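## Task

Swing the lid of tube D6 in the cooling block back until it sits in its lock position or beyond. All other lids must finish in their present state, either opened at least to their lock or snapped closed. Every tube must end seated fully in its own well, not propped up by a neighbouring lid. Release the lid and pull the gripper away at the end.

## Robot and tools

SETUP. Two arms, left_arm and right_arm, sit on either side of a cooling block that holds capped tubes in a grid. From the robot's side, row A is farthest away and row D nearest; column 1 is on the left. Block and tubes are loose, not fixed. The block must stay flat on the mat, and nothing may leave the table. A snapped lid is released by pressing down the tab behind its hinge; a released lid may still lie on its tube and look closed when it is not. Occasionally a loose object gets a brief shove from outside.

FRAME. Positions in results use one shared frame: origin on the tabletop between the arms, +z up, +x away from the robot over the table, left_arm on the +y side. The names left and right do not indicate sides of an image. Each gripper's fingers point along its own +z and close along its own y. The reported end_effector_position is the point between the pads, roughly 1 cm short of the fingertips, and may be off from the true spot, more so at long reach. Orientation is end_effector_quat_wxyz.

JOINT ORDER. Everywhere (commands and result lists), each arm's joints come in this order: wrist pitch, wrist yaw, waist, wrist roll, elbow, shoulder, then the gripper opening. Waist and shoulder have signs flipped relative to the URDF. Ranges in your own numbers (radians): waist -2.880 to 2.880, shoulder -3.142 to 0.000, elbow 0.000 to 3.019, wrist pitch -1.693 to 1.571, wrist yaw -1.571 to 1.571, wrist roll -2.094 to 2.094. True limits may sit 0.019 rad either way.

ROW FORMAT. A row is one flat list of 14 numbers, each in [-1, 1]: left_arm's six joint values plus its opening, then right_arm's six plus its opening. Always send all 14, even if one arm is idle. Joint values are scaled offsets: 1.0 equals 1.264 rad for the waist, 1.32 shoulder, 1.276 elbow, 1.83 wrist pitch, 1.686 wrist yaw, 2.022 wrist roll. The opening is absolute, not an offset: +1 fully open, -1 closed.

execute_actions(actions). actions is a list of actions; each action is a table of up to 15 rows, each row lasting one 1/30 s step, and a short table repeats its final row to fill 15 steps (0.5 s per action). Joint offsets in every row are measured from the joint angles at the start of that action, not from the previous row; for the first action, from the last reported angles. An empty list just returns state and images. If any action is malformed, or the first one would drive a joint more than 0.019 rad beyond its range, the whole call is rejected and nothing moves; later over-range actions are refused for both arms.

move(target, speed, blocking). target is one 14-number row as above; its offsets are taken from the Joint positions in the latest result that showed them. All joints travel proportionally so they finish together, giving curved hand paths; duration is 0.5 to 10 s. speed (0.01 to 2 rad/s, default 0.5) caps the joint with the longest way to go. Contacts hit harder at higher speed, and aiming past a contact presses harder. With blocking=false you get a result after 0.5 s while motion continues; check with wait(0), and do not send rows or moves until a result shows it ended (or call stop). The move: line reports the ending (done, off_target, moving, held, fault), limits=held or limits=none, and the worst-lagging joint per arm.

wait(seconds): 0 to 10 s, arms hold last command. stop: brakes a running move; needs room to stop. zoom_image(camera, region): region [x0, y0, x1, y1] in pixels, at most 504 by 504, on cam_head_left, cam_head_right, cam_high, cam_low, cam_left_wrist or cam_right_wrist (all 504x504). finished_scene(scene): pass the current scene number; irreversible, do it only once the goal holds and the gripper is clear.

RESULTS. Joint positions and Joint velocities give per-arm blocks in the joint order above (rad, rad/s), then the finger-pad gap in m (0.094 open). Joint targets shows what the joints are currently driven toward. grip_measured is the opening on the command scale; each gripper may be off by about 1 mm. "joint sent to its limit" means a joint was clipped at its end; its absence does not prove more travel exists. "joint command not followed" means a clearance check altered targets. FAULT lines mean an arm stopped; MOTOR HOT appears from 85 C and at 100 C an OVER-TEMPERATURE FAULT drops that arm.

MOTION NOTES. Per step, each joint target is kept within a lead of its measured angle (waist 0.264, shoulder 0.32, elbow 0.276, wrist pitch 0.33, wrist yaw 0.186, wrist roll 0.522 rad), and targets are scaled back if they would move the gripper over 70 mm, so big moves span several actions and unfinished parts must be recommanded. Tiny moves of a few mm may not move the hand. Zero offsets can let an arm droop; hold it by commanding back to the desired angles first, then zeros. To grip, command an opening about 0.03 below grip_measured. Pad force is roughly 50 to 62 N.

AVOID. Knocking the block or tubes over or off the table, tilting the block, arms colliding or pushing each other, fast or hard impacts, pressing tabs of lids that must stay shut, and long loaded holds that heat motors.

Each tool is called as name(argument=value, ...) on one line, values as JSON.

## Session

execute_actions(actions=[])

Scene clock: 0.00 s.
left_arm: end_effector_position=(+0.3313, +0.6738, +0.1920) grip_measured=+1.000 end_effector_quat_wxyz=(+0.249, -0.510, +0.822, -0.060) | right_arm: end_effector_position=(+0.4393, -0.6014, +0.2023) grip_measured=+1.000 end_effector_quat_wxyz=(+0.644, +0.179, +0.744, -0.018)
Joint names: [wrist pitch, wrist yaw, waist, wrist roll, elbow, shoulder]
Joint positions: left_arm=[-0.875  0.311 -1.038 -0.19   1.013 -1.29   0.094] | right_arm=[ 0.556 -0.59   0.737  0.093  0.791 -1.553  0.094]
Joint velocities: left_arm=[-0.012  0.037  0.015 -0.037 -0.012 -0.005  0.   ] | right_arm=[-0.017 -0.081  0.005 -0.066 -0.002 -0.005  0.   ]
Joint targets: left_arm=[-0.871 0.311 -1.038 -0.190 1.047 -1.283] | right_arm=[0.562 -0.590 0.737 0.093 0.816 -1.548]

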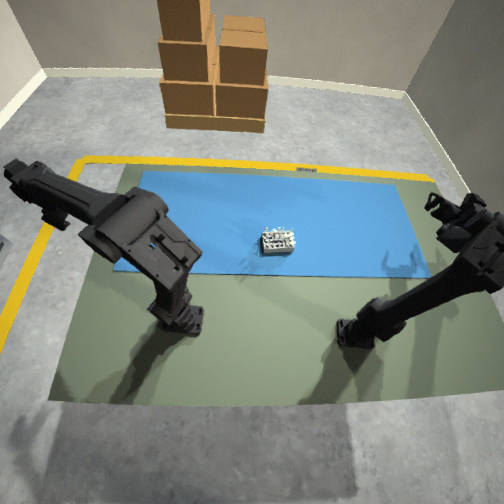

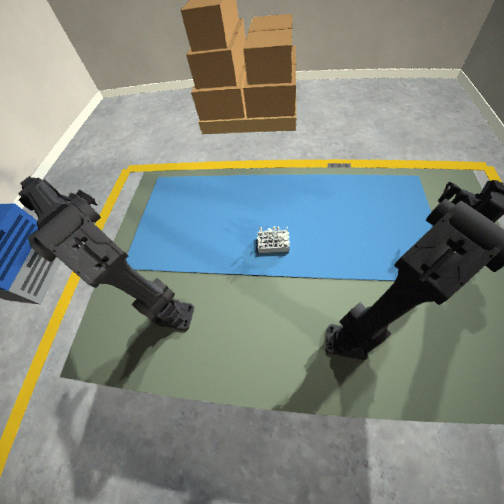

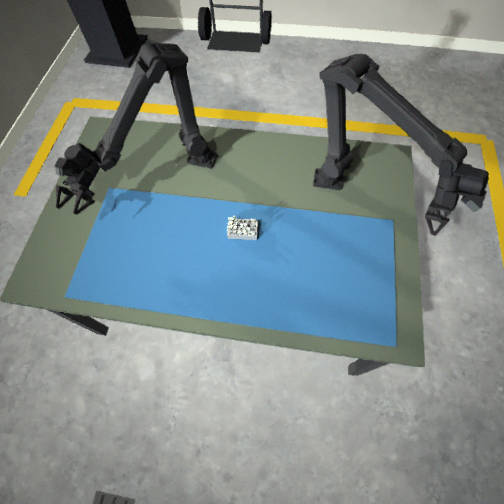

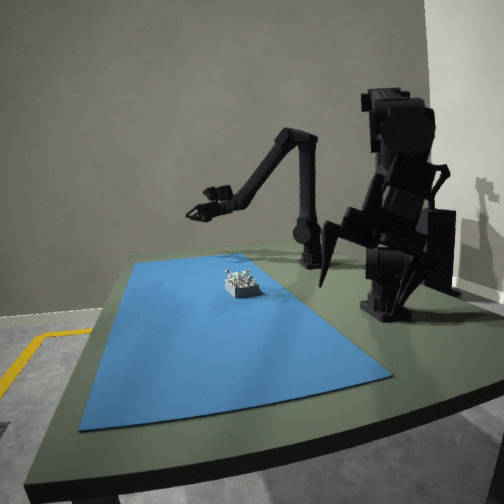

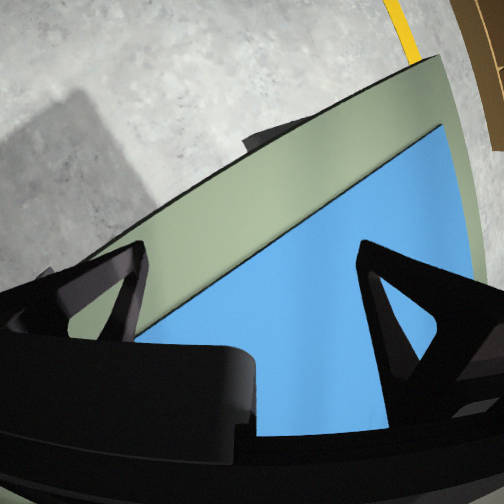

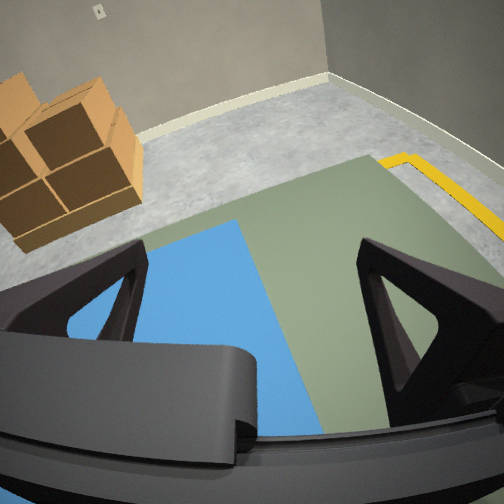

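zoom_image(camera="cam_head_left", region=[250, 215, 310, 265])

zoom_image(camera="cam_high", region=[215, 205, 275, 250])

zoom_image(camera="cam_low", region=[210, 255, 280, 305])

Region (250, 215, 310, 265) of cam_head_left's 504x504 image, scaled by 8.400, with more detail than that image has.

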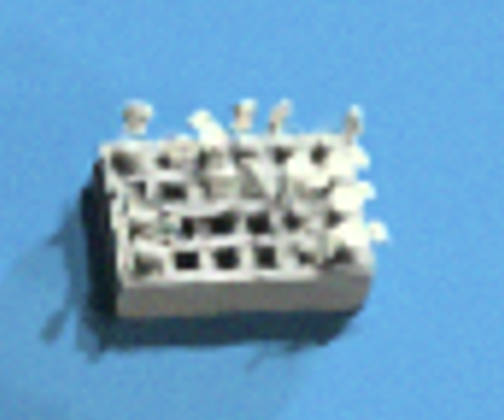

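Region (215, 205, 275, 250) of cam_high's 504x504 image, scaled by 8.400, with more detail than that image has; it fills the top 378 rows of this view, and the rest is white.

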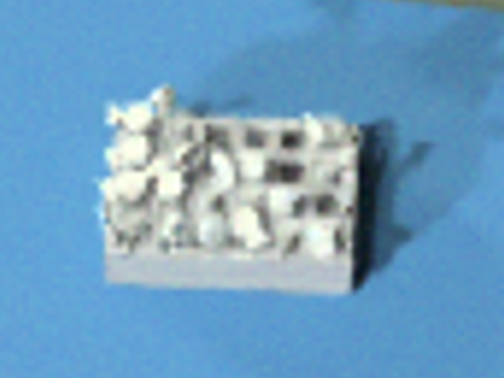

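Region (210, 255, 280, 305) of cam_low's 504x504 image, scaled by 7.200, with more detail than that image has; it fills the top 360 rows of this view, and the rest is white.

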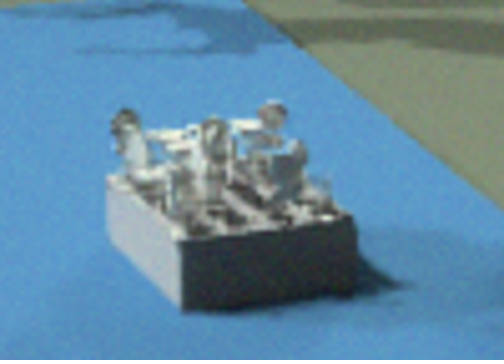

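move(target=[0,0,0,0,0,0,1, 0,0.35,-0.583,-0.046,0,0,1], speed=1)

Scene clock: 33.97 s.
left_arm: end_effector_position=(+0.3301, +0.6720, +0.1888) grip_measured=+1.000 end_effector_quat_wxyz=(+0.246, -0.510, +0.822, -0.061) | right_arm: end_effector_position=(+0.5913, -0.2987, +0.1964) grip_measured=+1.000 end_effector_quat_wxyz=(+0.630, +0.049, +0.774, -0.032)
Joint names: [wrist pitch, wrist yaw, waist, wrist roll, elbow, shoulder]
Joint positions: left_arm=[-0.875  0.311 -1.038 -0.19   1.007 -1.29   0.094] | right_arm=[ 0.556 -0.004 -0.009  0.012  0.791 -1.553  0.094]
Joint velocities: left_arm=[ 0.012  0.022  0.015 -0.022 -0.002  0.005  0.   ] | right_arm=[-0.007 -0.007  0.005  0.007 -0.002  0.005  0.   ]
Joint targets: left_arm=[-0.875 0.311 -1.038 -0.190 1.013 -1.290] | right_arm=[0.556 0.000 0.001 0.000 0.791 -1.553]
move: done; limits=none; left_arm: farthest joint: the elbow, 0.006 radians from its target (0.000 radians at the start); right_arm: farthest joint: the wrist roll, 0.012 radians from its target (0.093 radians at the start)

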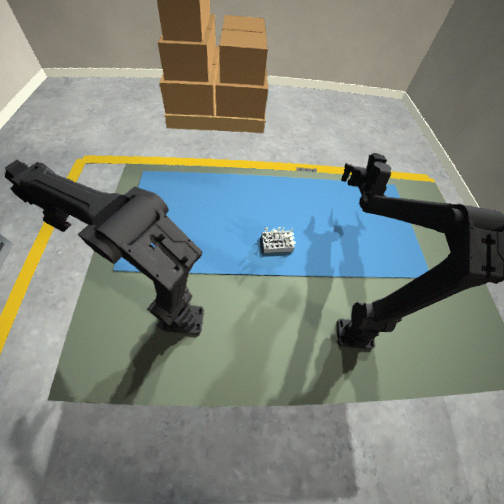

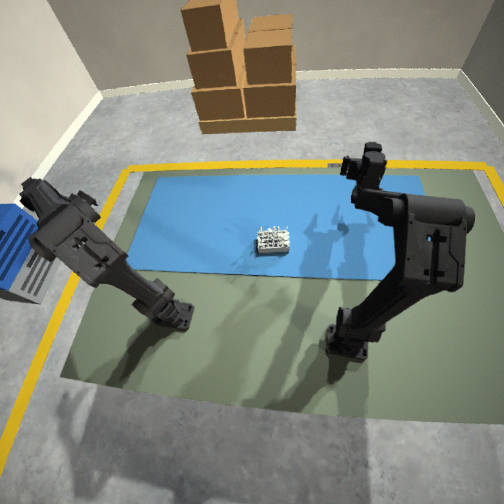

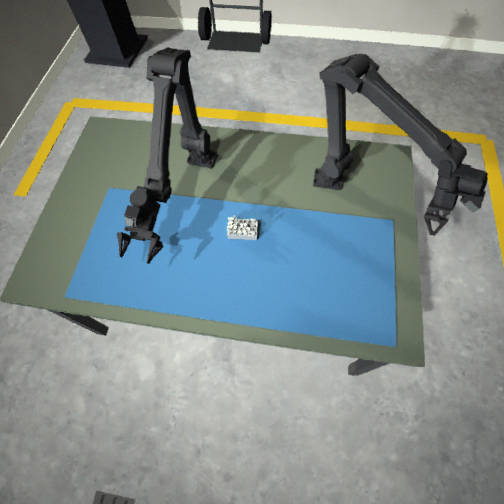

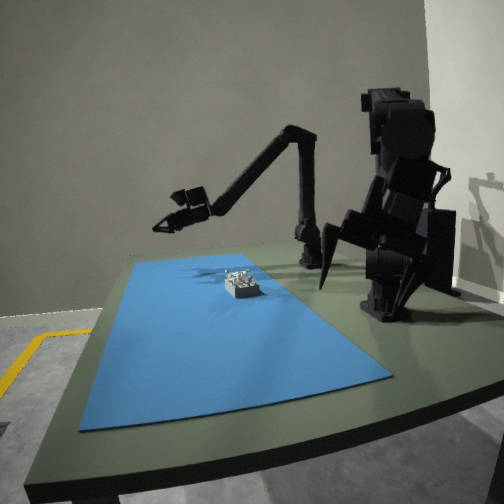

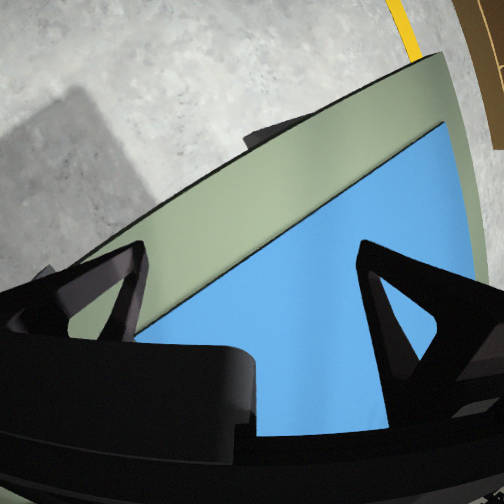

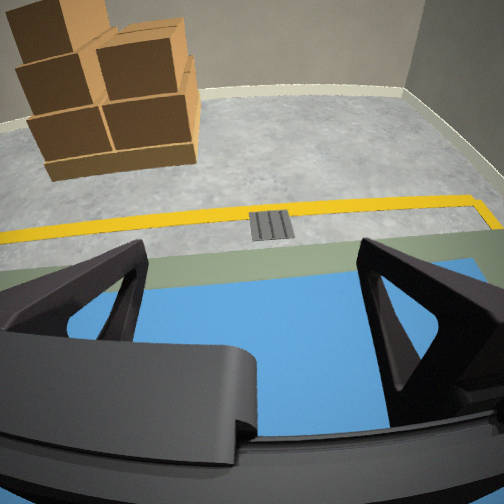

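move(target=[0,0,0,0,0,0,1, -0.615,0,-0.55,0,0,-0.15,1], speed=1)

Scene clock: 48.30 s.
left_arm: end_effector_position=(+0.3289, +0.6701, +0.1856) grip_measured=+1.000 end_effector_quat_wxyz=(+0.242, -0.511, +0.822, -0.062) | right_arm: end_effector_position=(+0.4389, -0.0281, +0.0149) grip_measured=+1.000 end_effector_quat_wxyz=(+0.189, -0.181, +0.965, +0.027)
Joint names: [wrist pitch, wrist yaw, waist, wrist roll, elbow, shoulder]
Joint positions: left_arm=[-0.875  0.311 -1.038 -0.19   1.    -1.29   0.094] | right_arm=[-0.437  0.042 -0.567  0.061  0.889 -1.64   0.094]
Joint velocities: left_arm=[ 0.002 -0.022  0.005 -0.081 -0.002  0.005  0.   ] | right_arm=[-0.007 -0.022  0.005  0.007  0.002 -0.005  0.   ]
Joint targets: left_arm=[-0.875 0.311 -1.038 -0.190 1.006 -1.290] | right_arm=[-0.511 0.016 -0.644 0.033 0.834 -1.703]
move: off_target (right_arm); limits=none; left_arm: farthest joint: the elbow, 0.007 radians from its target (0.000 radians at the start); right_arm: farthest joint: the waist, 0.138 radians from its target (0.695 radians at the start)

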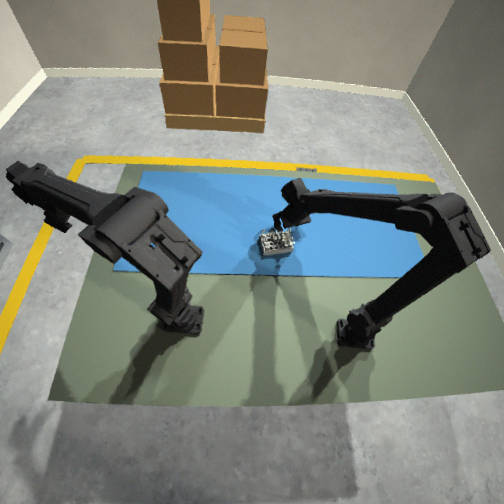

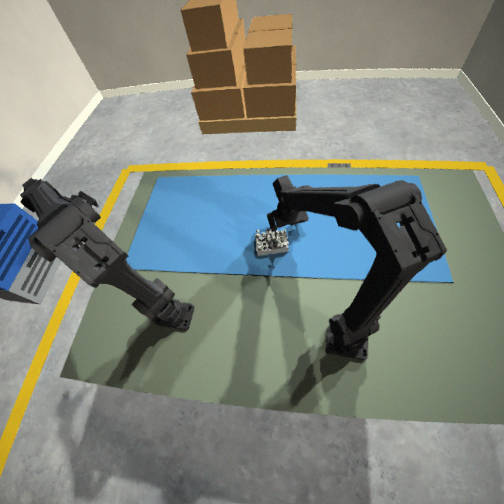

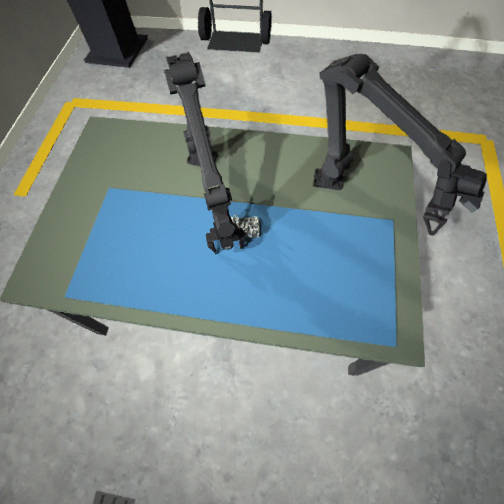

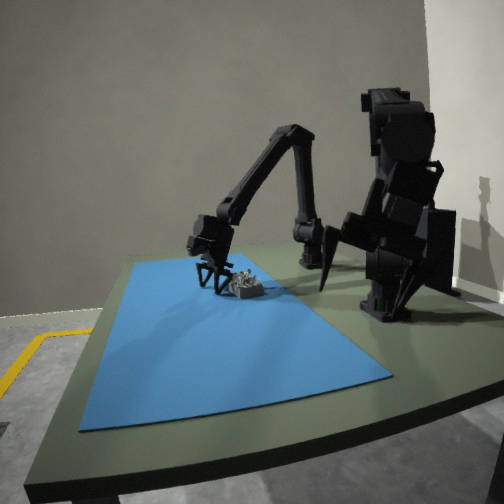

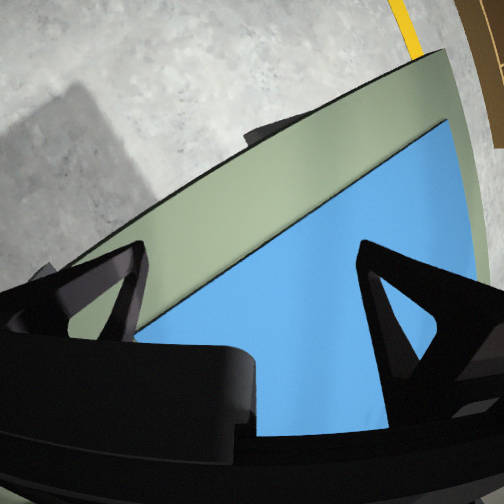

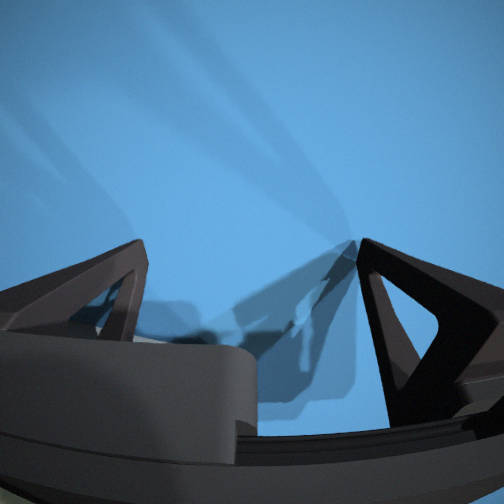

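move(target=[0,0,0,0,0,0,1, 0,0,0,0,0.1,0.15,1])

Scene clock: 72.57 s.
left_arm: end_effector_position=(+0.3276, +0.6682, +0.1825) grip_measured=+1.000 end_effector_quat_wxyz=(+0.239, -0.512, +0.822, -0.064) | right_arm: end_effector_position=(+0.4829, -0.0095, +0.1540) grip_measured=+1.000 end_effector_quat_wxyz=(+0.327, -0.168, +0.928, +0.062)
Joint names: [wrist pitch, wrist yaw, waist, wrist roll, elbow, shoulder]
Joint positions: left_arm=[-0.875  0.311 -1.038 -0.19   0.993 -1.29   0.094] | right_arm=[-0.435  0.045 -0.564  0.064  0.977 -1.436  0.094]
Joint velocities: left_arm=[-0.017 -0.037  0.005 -0.037 -0.002  0.024  0.   ] | right_arm=[ 0.027 -0.022  0.005  0.081 -0.002  0.005  0.   ]
Joint targets: left_arm=[-0.875 0.311 -1.038 -0.190 1.000 -1.290] | right_arm=[-0.437 0.042 -0.567 0.061 1.017 -1.442]
move: off_target (right_arm); limits=none; left_arm: farthest joint: the elbow, 0.007 radians from its target (0.000 radians at the start); right_arm: farthest joint: the elbow, 0.039 radians from its target (0.127 radians at the start)

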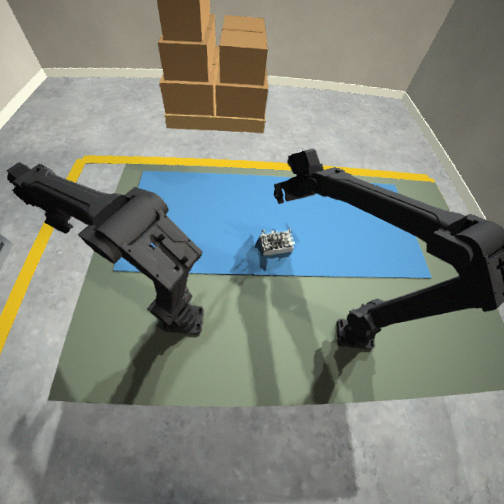

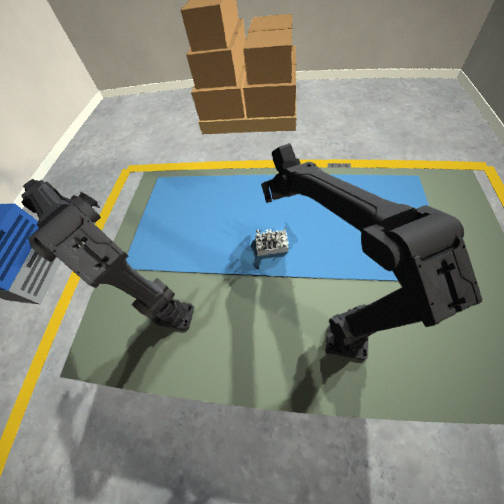

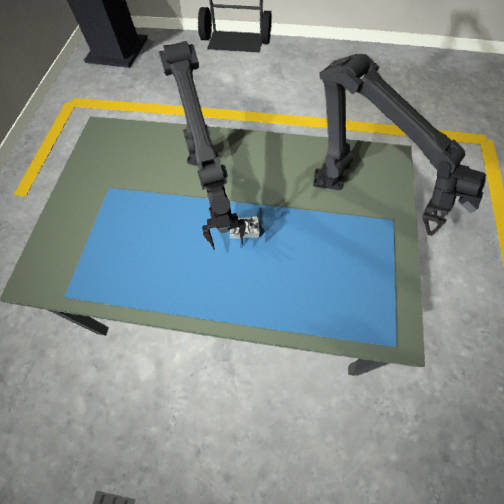

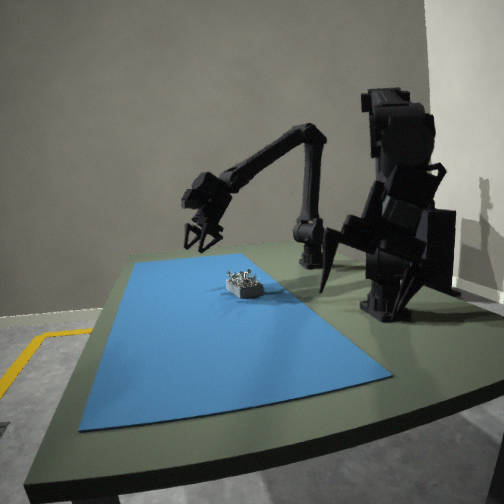

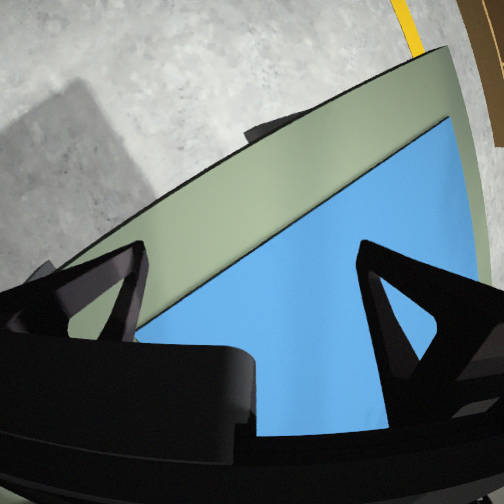

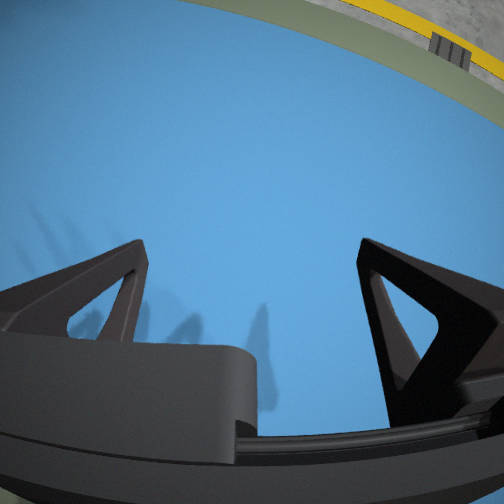

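move(target=[0,0,0,0,0,0,1, -0.3,-0.025,-0.06,-0.03,0.03,0,1])

Scene clock: 85.73 s.
left_arm: end_effector_position=(+0.3263, +0.6663, +0.1793) grip_measured=+1.000 end_effector_quat_wxyz=(+0.236, -0.513, +0.823, -0.065) | right_arm: end_effector_position=(+0.3600, -0.0292, +0.1023) grip_measured=+1.000 end_effector_quat_wxyz=(+0.070, -0.242, +0.968, +0.015)
Joint names: [wrist pitch, wrist yaw, waist, wrist roll, elbow, shoulder]
Joint positions: left_arm=[-0.875  0.311 -1.038 -0.19   0.986 -1.29   0.094] | right_arm=[-0.968  0.007 -0.631  0.015  0.977 -1.436  0.094]
Joint velocities: left_arm=[-0.007  0.037  0.005  0.051 -0.007  0.005  0.   ] | right_arm=[ 0.002  0.022  0.005  0.007 -0.012  0.005  0.   ]
Joint targets: left_arm=[-0.875 0.311 -1.038 -0.190 0.993 -1.290] | right_arm=[-0.984 0.003 -0.640 0.003 1.016 -1.436]
move: off_target (right_arm); limits=none; left_arm: farthest joint: the elbow, 0.007 radians from its target (0.000 radians at the start); right_arm: farthest joint: the elbow, 0.038 radians from its target (0.038 radians at the start)

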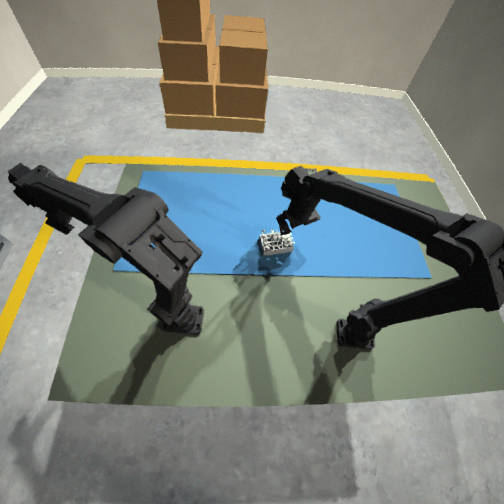

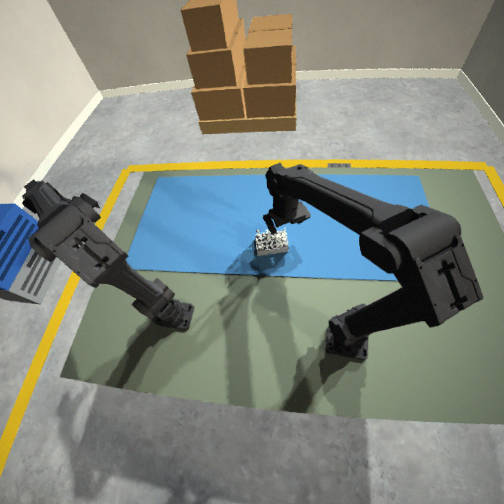

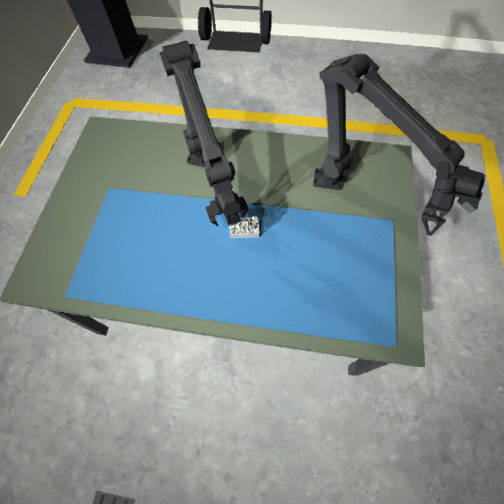

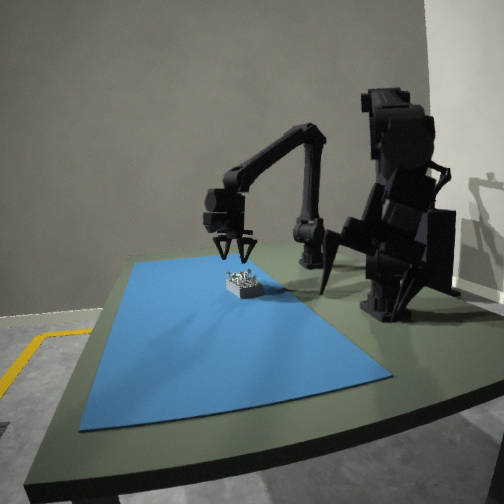

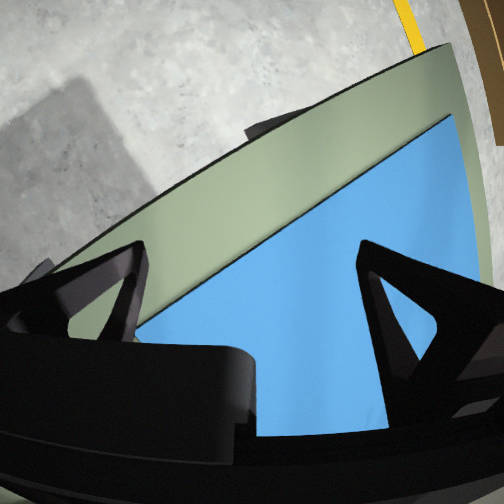

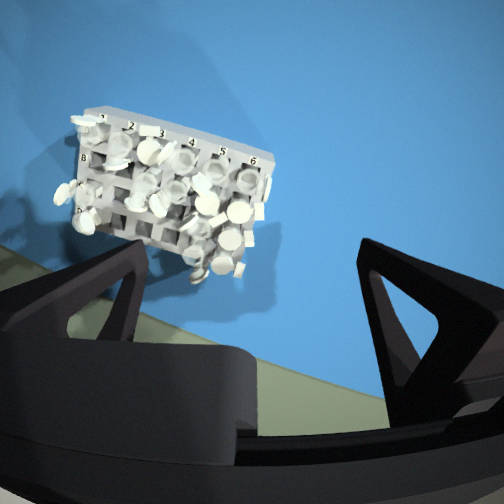

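zoom_image(camera="cam_right_wrist", region=[150, 130, 310, 300])

Region (150, 130, 310, 300) of cam_right_wrist's 504x504 image, scaled by 2.965, with more detail than that image has; it fills the left 474 columns of this view, and the rest is white.

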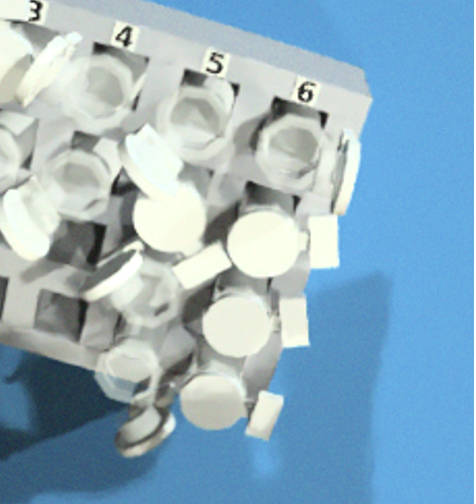

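move(target=[0,0,0,0,0,0,1, -0.07,0,0.05,0.15,0.03,0,1], speed=0.4)

Scene clock: 119.27 s.
left_arm: end_effector_position=(+0.3252, +0.6645, +0.1764) grip_measured=+1.000 end_effector_quat_wxyz=(+0.234, -0.514, +0.823, -0.067) | right_arm: end_effector_position=(+0.3455, -0.0612, +0.0999) grip_measured=+1.000 end_effector_quat_wxyz=(+0.016, -0.072, +0.997, +0.002)
Joint names: [wrist pitch, wrist yaw, waist, wrist roll, elbow, shoulder]
Joint positions: left_arm=[-0.875  0.311 -1.038 -0.19   0.979 -1.29   0.094] | right_arm=[-1.081  0.007 -0.577  0.306  0.977 -1.436  0.094]
Joint velocities: left_arm=[-0.027  0.066  0.024 -0.022 -0.012  0.015  0.   ] | right_arm=[-0.017  0.007 -0.005  0.022  0.002  0.024  0.   ]
Joint targets: left_arm=[-0.875 0.311 -1.038 -0.190 0.986 -1.290] | right_arm=[-1.096 0.007 -0.567 0.318 1.016 -1.436]
move: off_target (right_arm); limits=none; left_arm: farthest joint: the elbow, 0.007 radians from its target (0.000 radians at the start); right_arm: farthest joint: the elbow, 0.038 radians from its target (0.038 radians at the start)

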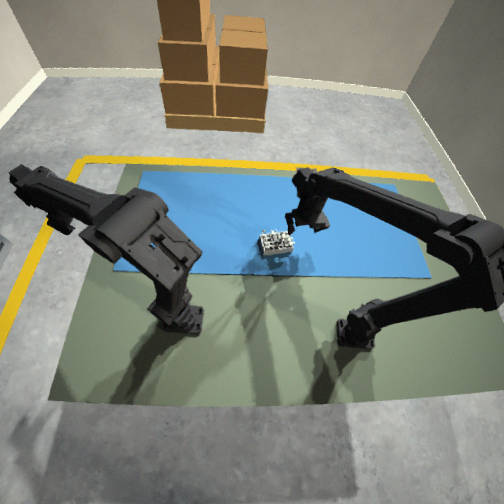

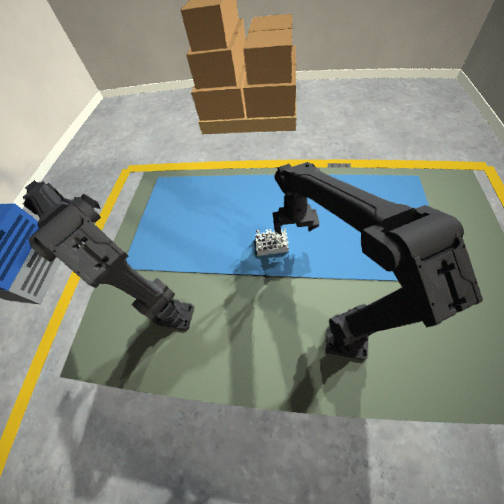

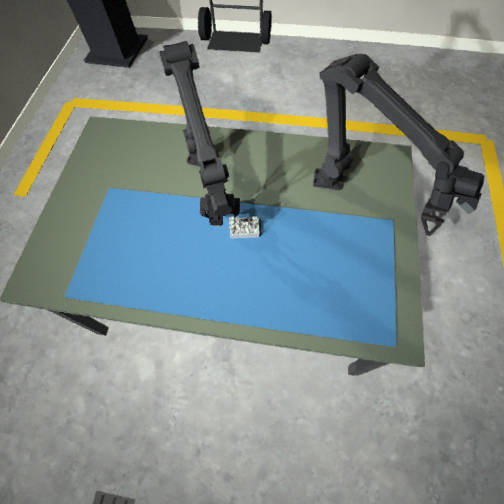

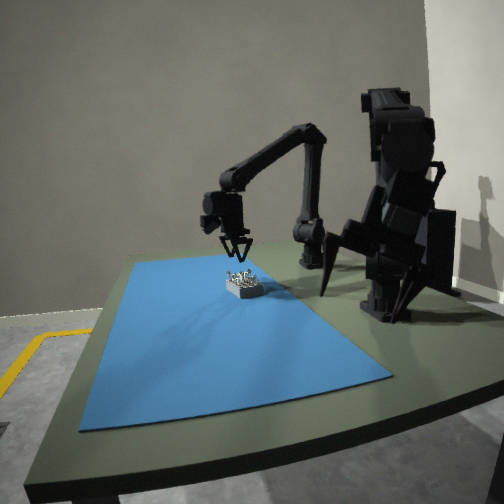

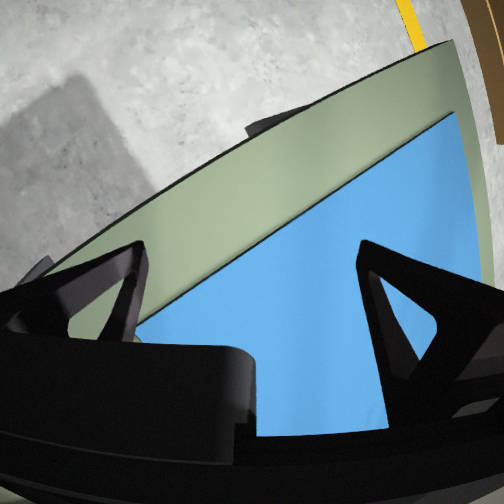

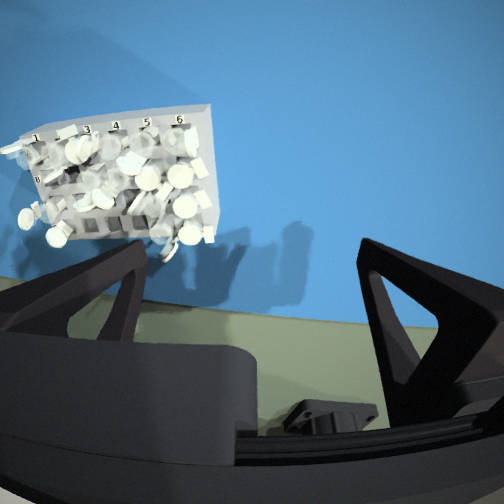

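move(target=[0,0,0,0,0,0,1, 0.03,0,0.03,-0.04,0.03,-0.045,1], speed=0.2)

zoom_image(camera="cam_low", region=[200, 230, 290, 305])

Scene clock: 132.87 s.
left_arm: end_effector_position=(+0.3239, +0.6626, +0.1733) grip_measured=+1.000 end_effector_quat_wxyz=(+0.231, -0.514, +0.823, -0.068) | right_arm: end_effector_position=(+0.3566, -0.0689, +0.0797) grip_measured=+1.000 end_effector_quat_wxyz=(+0.007, -0.092, +0.996, -0.001)
Joint names: [wrist pitch, wrist yaw, waist, wrist roll, elbow, shoulder]
Joint positions: left_arm=[-0.875  0.311 -1.038 -0.19   0.973 -1.29   0.094] | right_arm=[-1.044  0.007 -0.547  0.237  0.977 -1.492  0.094]
Joint velocities: left_arm=[-0.007 -0.022  0.015  0.037 -0.007  0.005  0.   ] | right_arm=[-0.007  0.037  0.015  0.037 -0.007  0.005  0.   ]
Joint targets: left_arm=[-0.875 0.311 -1.038 -0.190 0.979 -1.290] | right_arm=[-1.026 0.007 -0.539 0.225 1.016 -1.496]
move: off_target (right_arm); limits=none; left_arm: farthest joint: the elbow, 0.006 radians from its target (0.000 radians at the start); right_arm: farthest joint: the elbow, 0.038 radians from its target (0.038 radians at the start)

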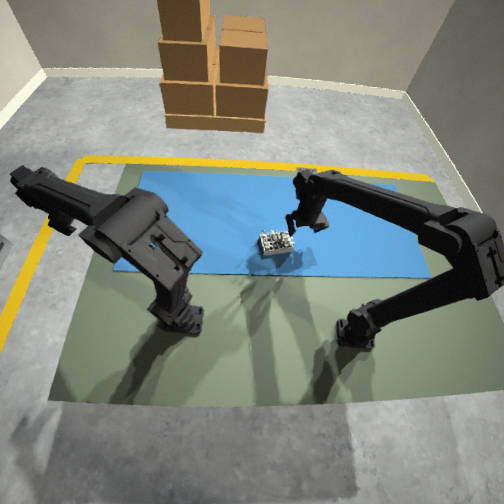

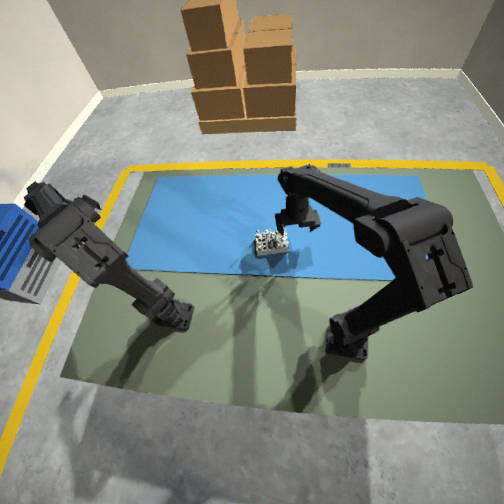

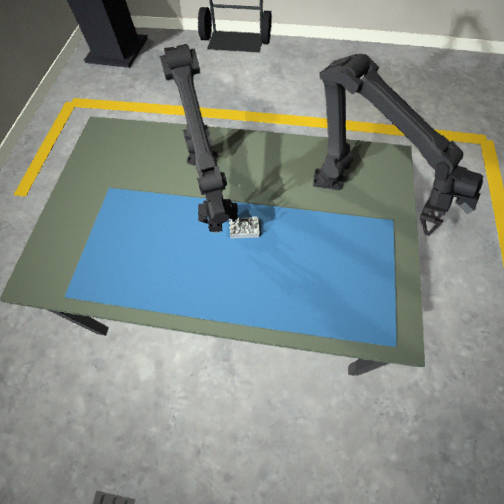

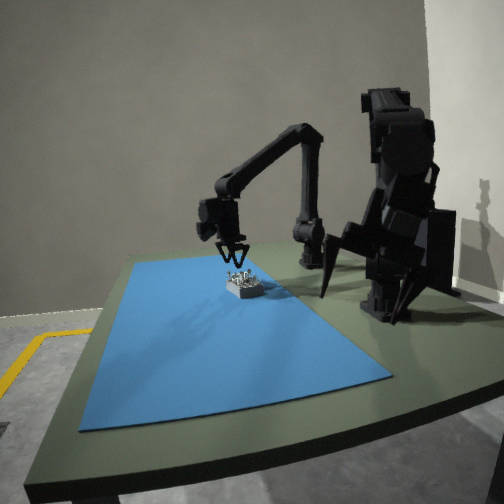

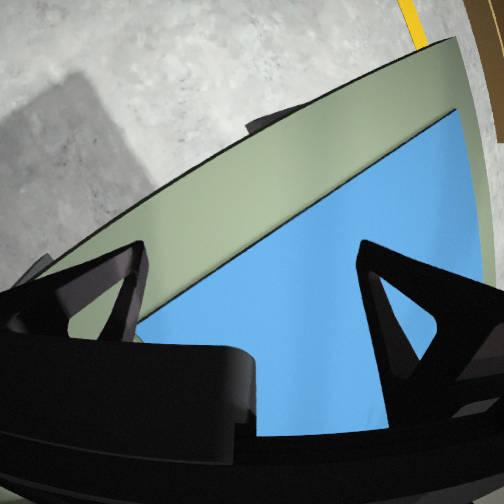

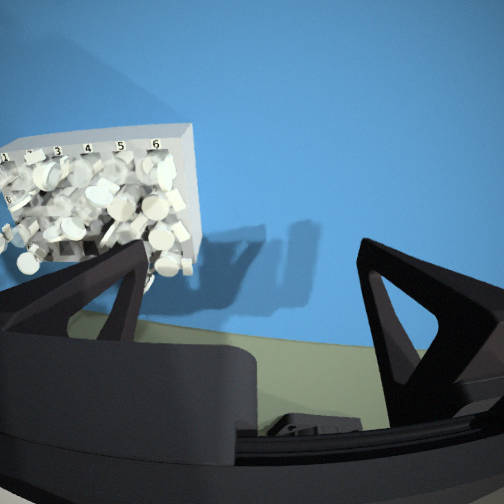

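Region (200, 230, 290, 305) of cam_low's 504x504 image, scaled by 5.600, with more detail than that image has.

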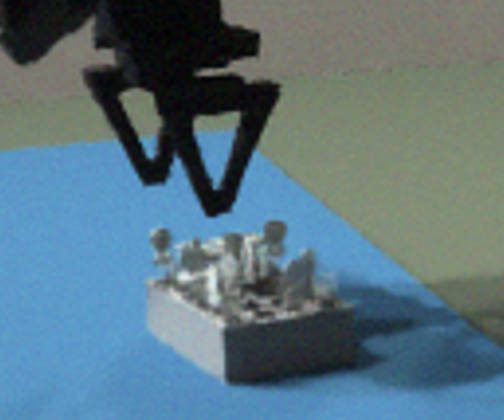

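move(target=[0,0,0,0,0,0,1, -0.03,0,-0.016,0,0.03,-0.02,1], speed=0.15)

zoom_image(camera="cam_low", region=[200, 230, 290, 305])

Scene clock: 144.60 s.
left_arm: end_effector_position=(+0.3226, +0.6607, +0.1704) grip_measured=+1.000 end_effector_quat_wxyz=(+0.228, -0.515, +0.823, -0.069) | right_arm: end_effector_position=(+0.3452, -0.0697, +0.0729) grip_measured=+1.000 end_effector_quat_wxyz=(-0.020, -0.098, +0.995, -0.011)
Joint names: [wrist pitch, wrist yaw, waist, wrist roll, elbow, shoulder]
Joint positions: left_arm=[-0.875  0.311 -1.038 -0.19   0.966 -1.29   0.094] | right_arm=[-1.083  0.007 -0.557  0.236  0.977 -1.51   0.094]
Joint velocities: left_arm=[-0.007 -0.022  0.005  0.051 -0.012  0.005  0.   ] | right_arm=[-0.007  0.066  0.005  0.022 -0.022  0.015  0.   ]
Joint targets: left_arm=[-0.875 0.311 -1.038 -0.190 0.973 -1.290] | right_arm=[-1.099 0.007 -0.567 0.237 1.016 -1.518]
move: off_target (right_arm); limits=none; left_arm: farthest joint: the elbow, 0.007 radians from its target (0.000 radians at the start); right_arm: farthest joint: the elbow, 0.038 radians from its target (0.038 radians at the start)

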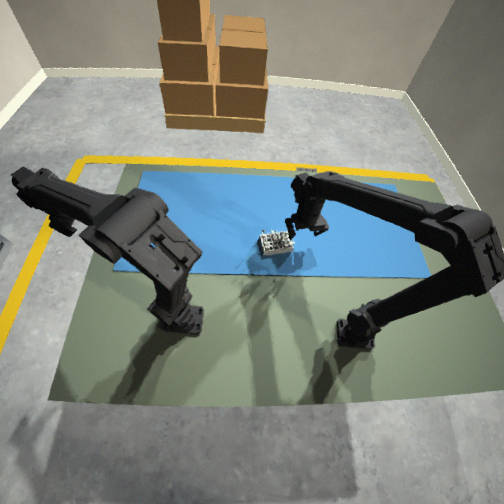

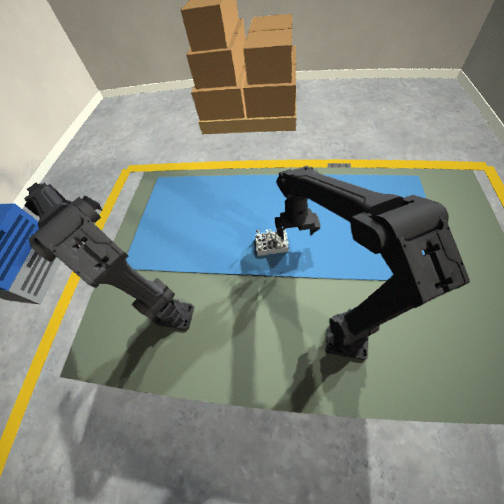

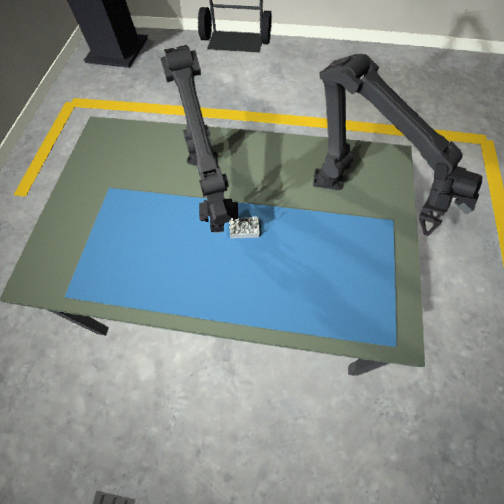

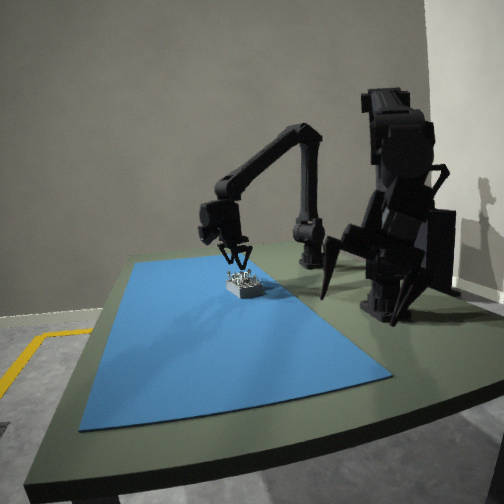

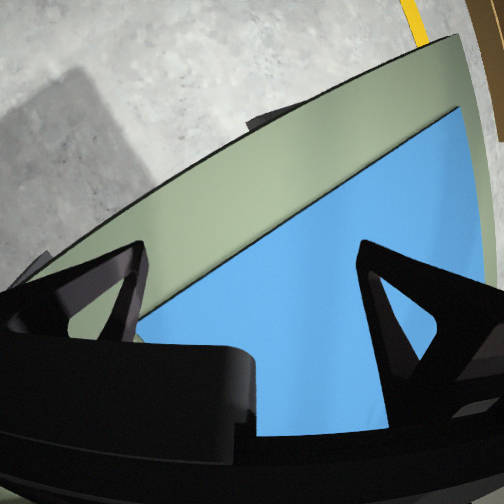

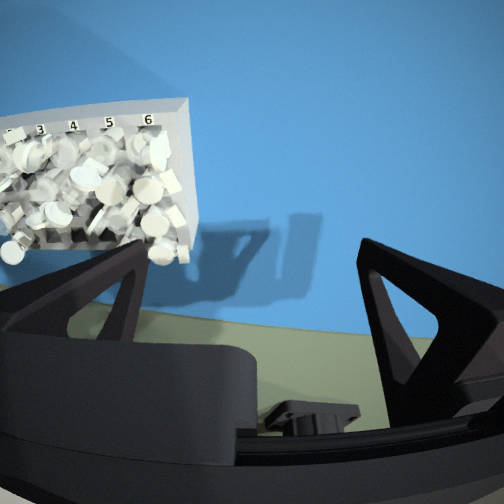

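Region (200, 230, 290, 305) of cam_low's 504x504 image, scaled by 5.600, with more detail than that image has.

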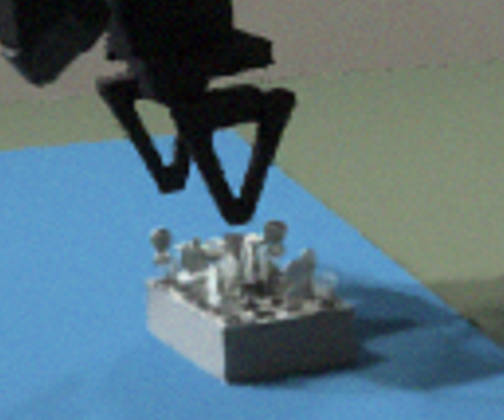

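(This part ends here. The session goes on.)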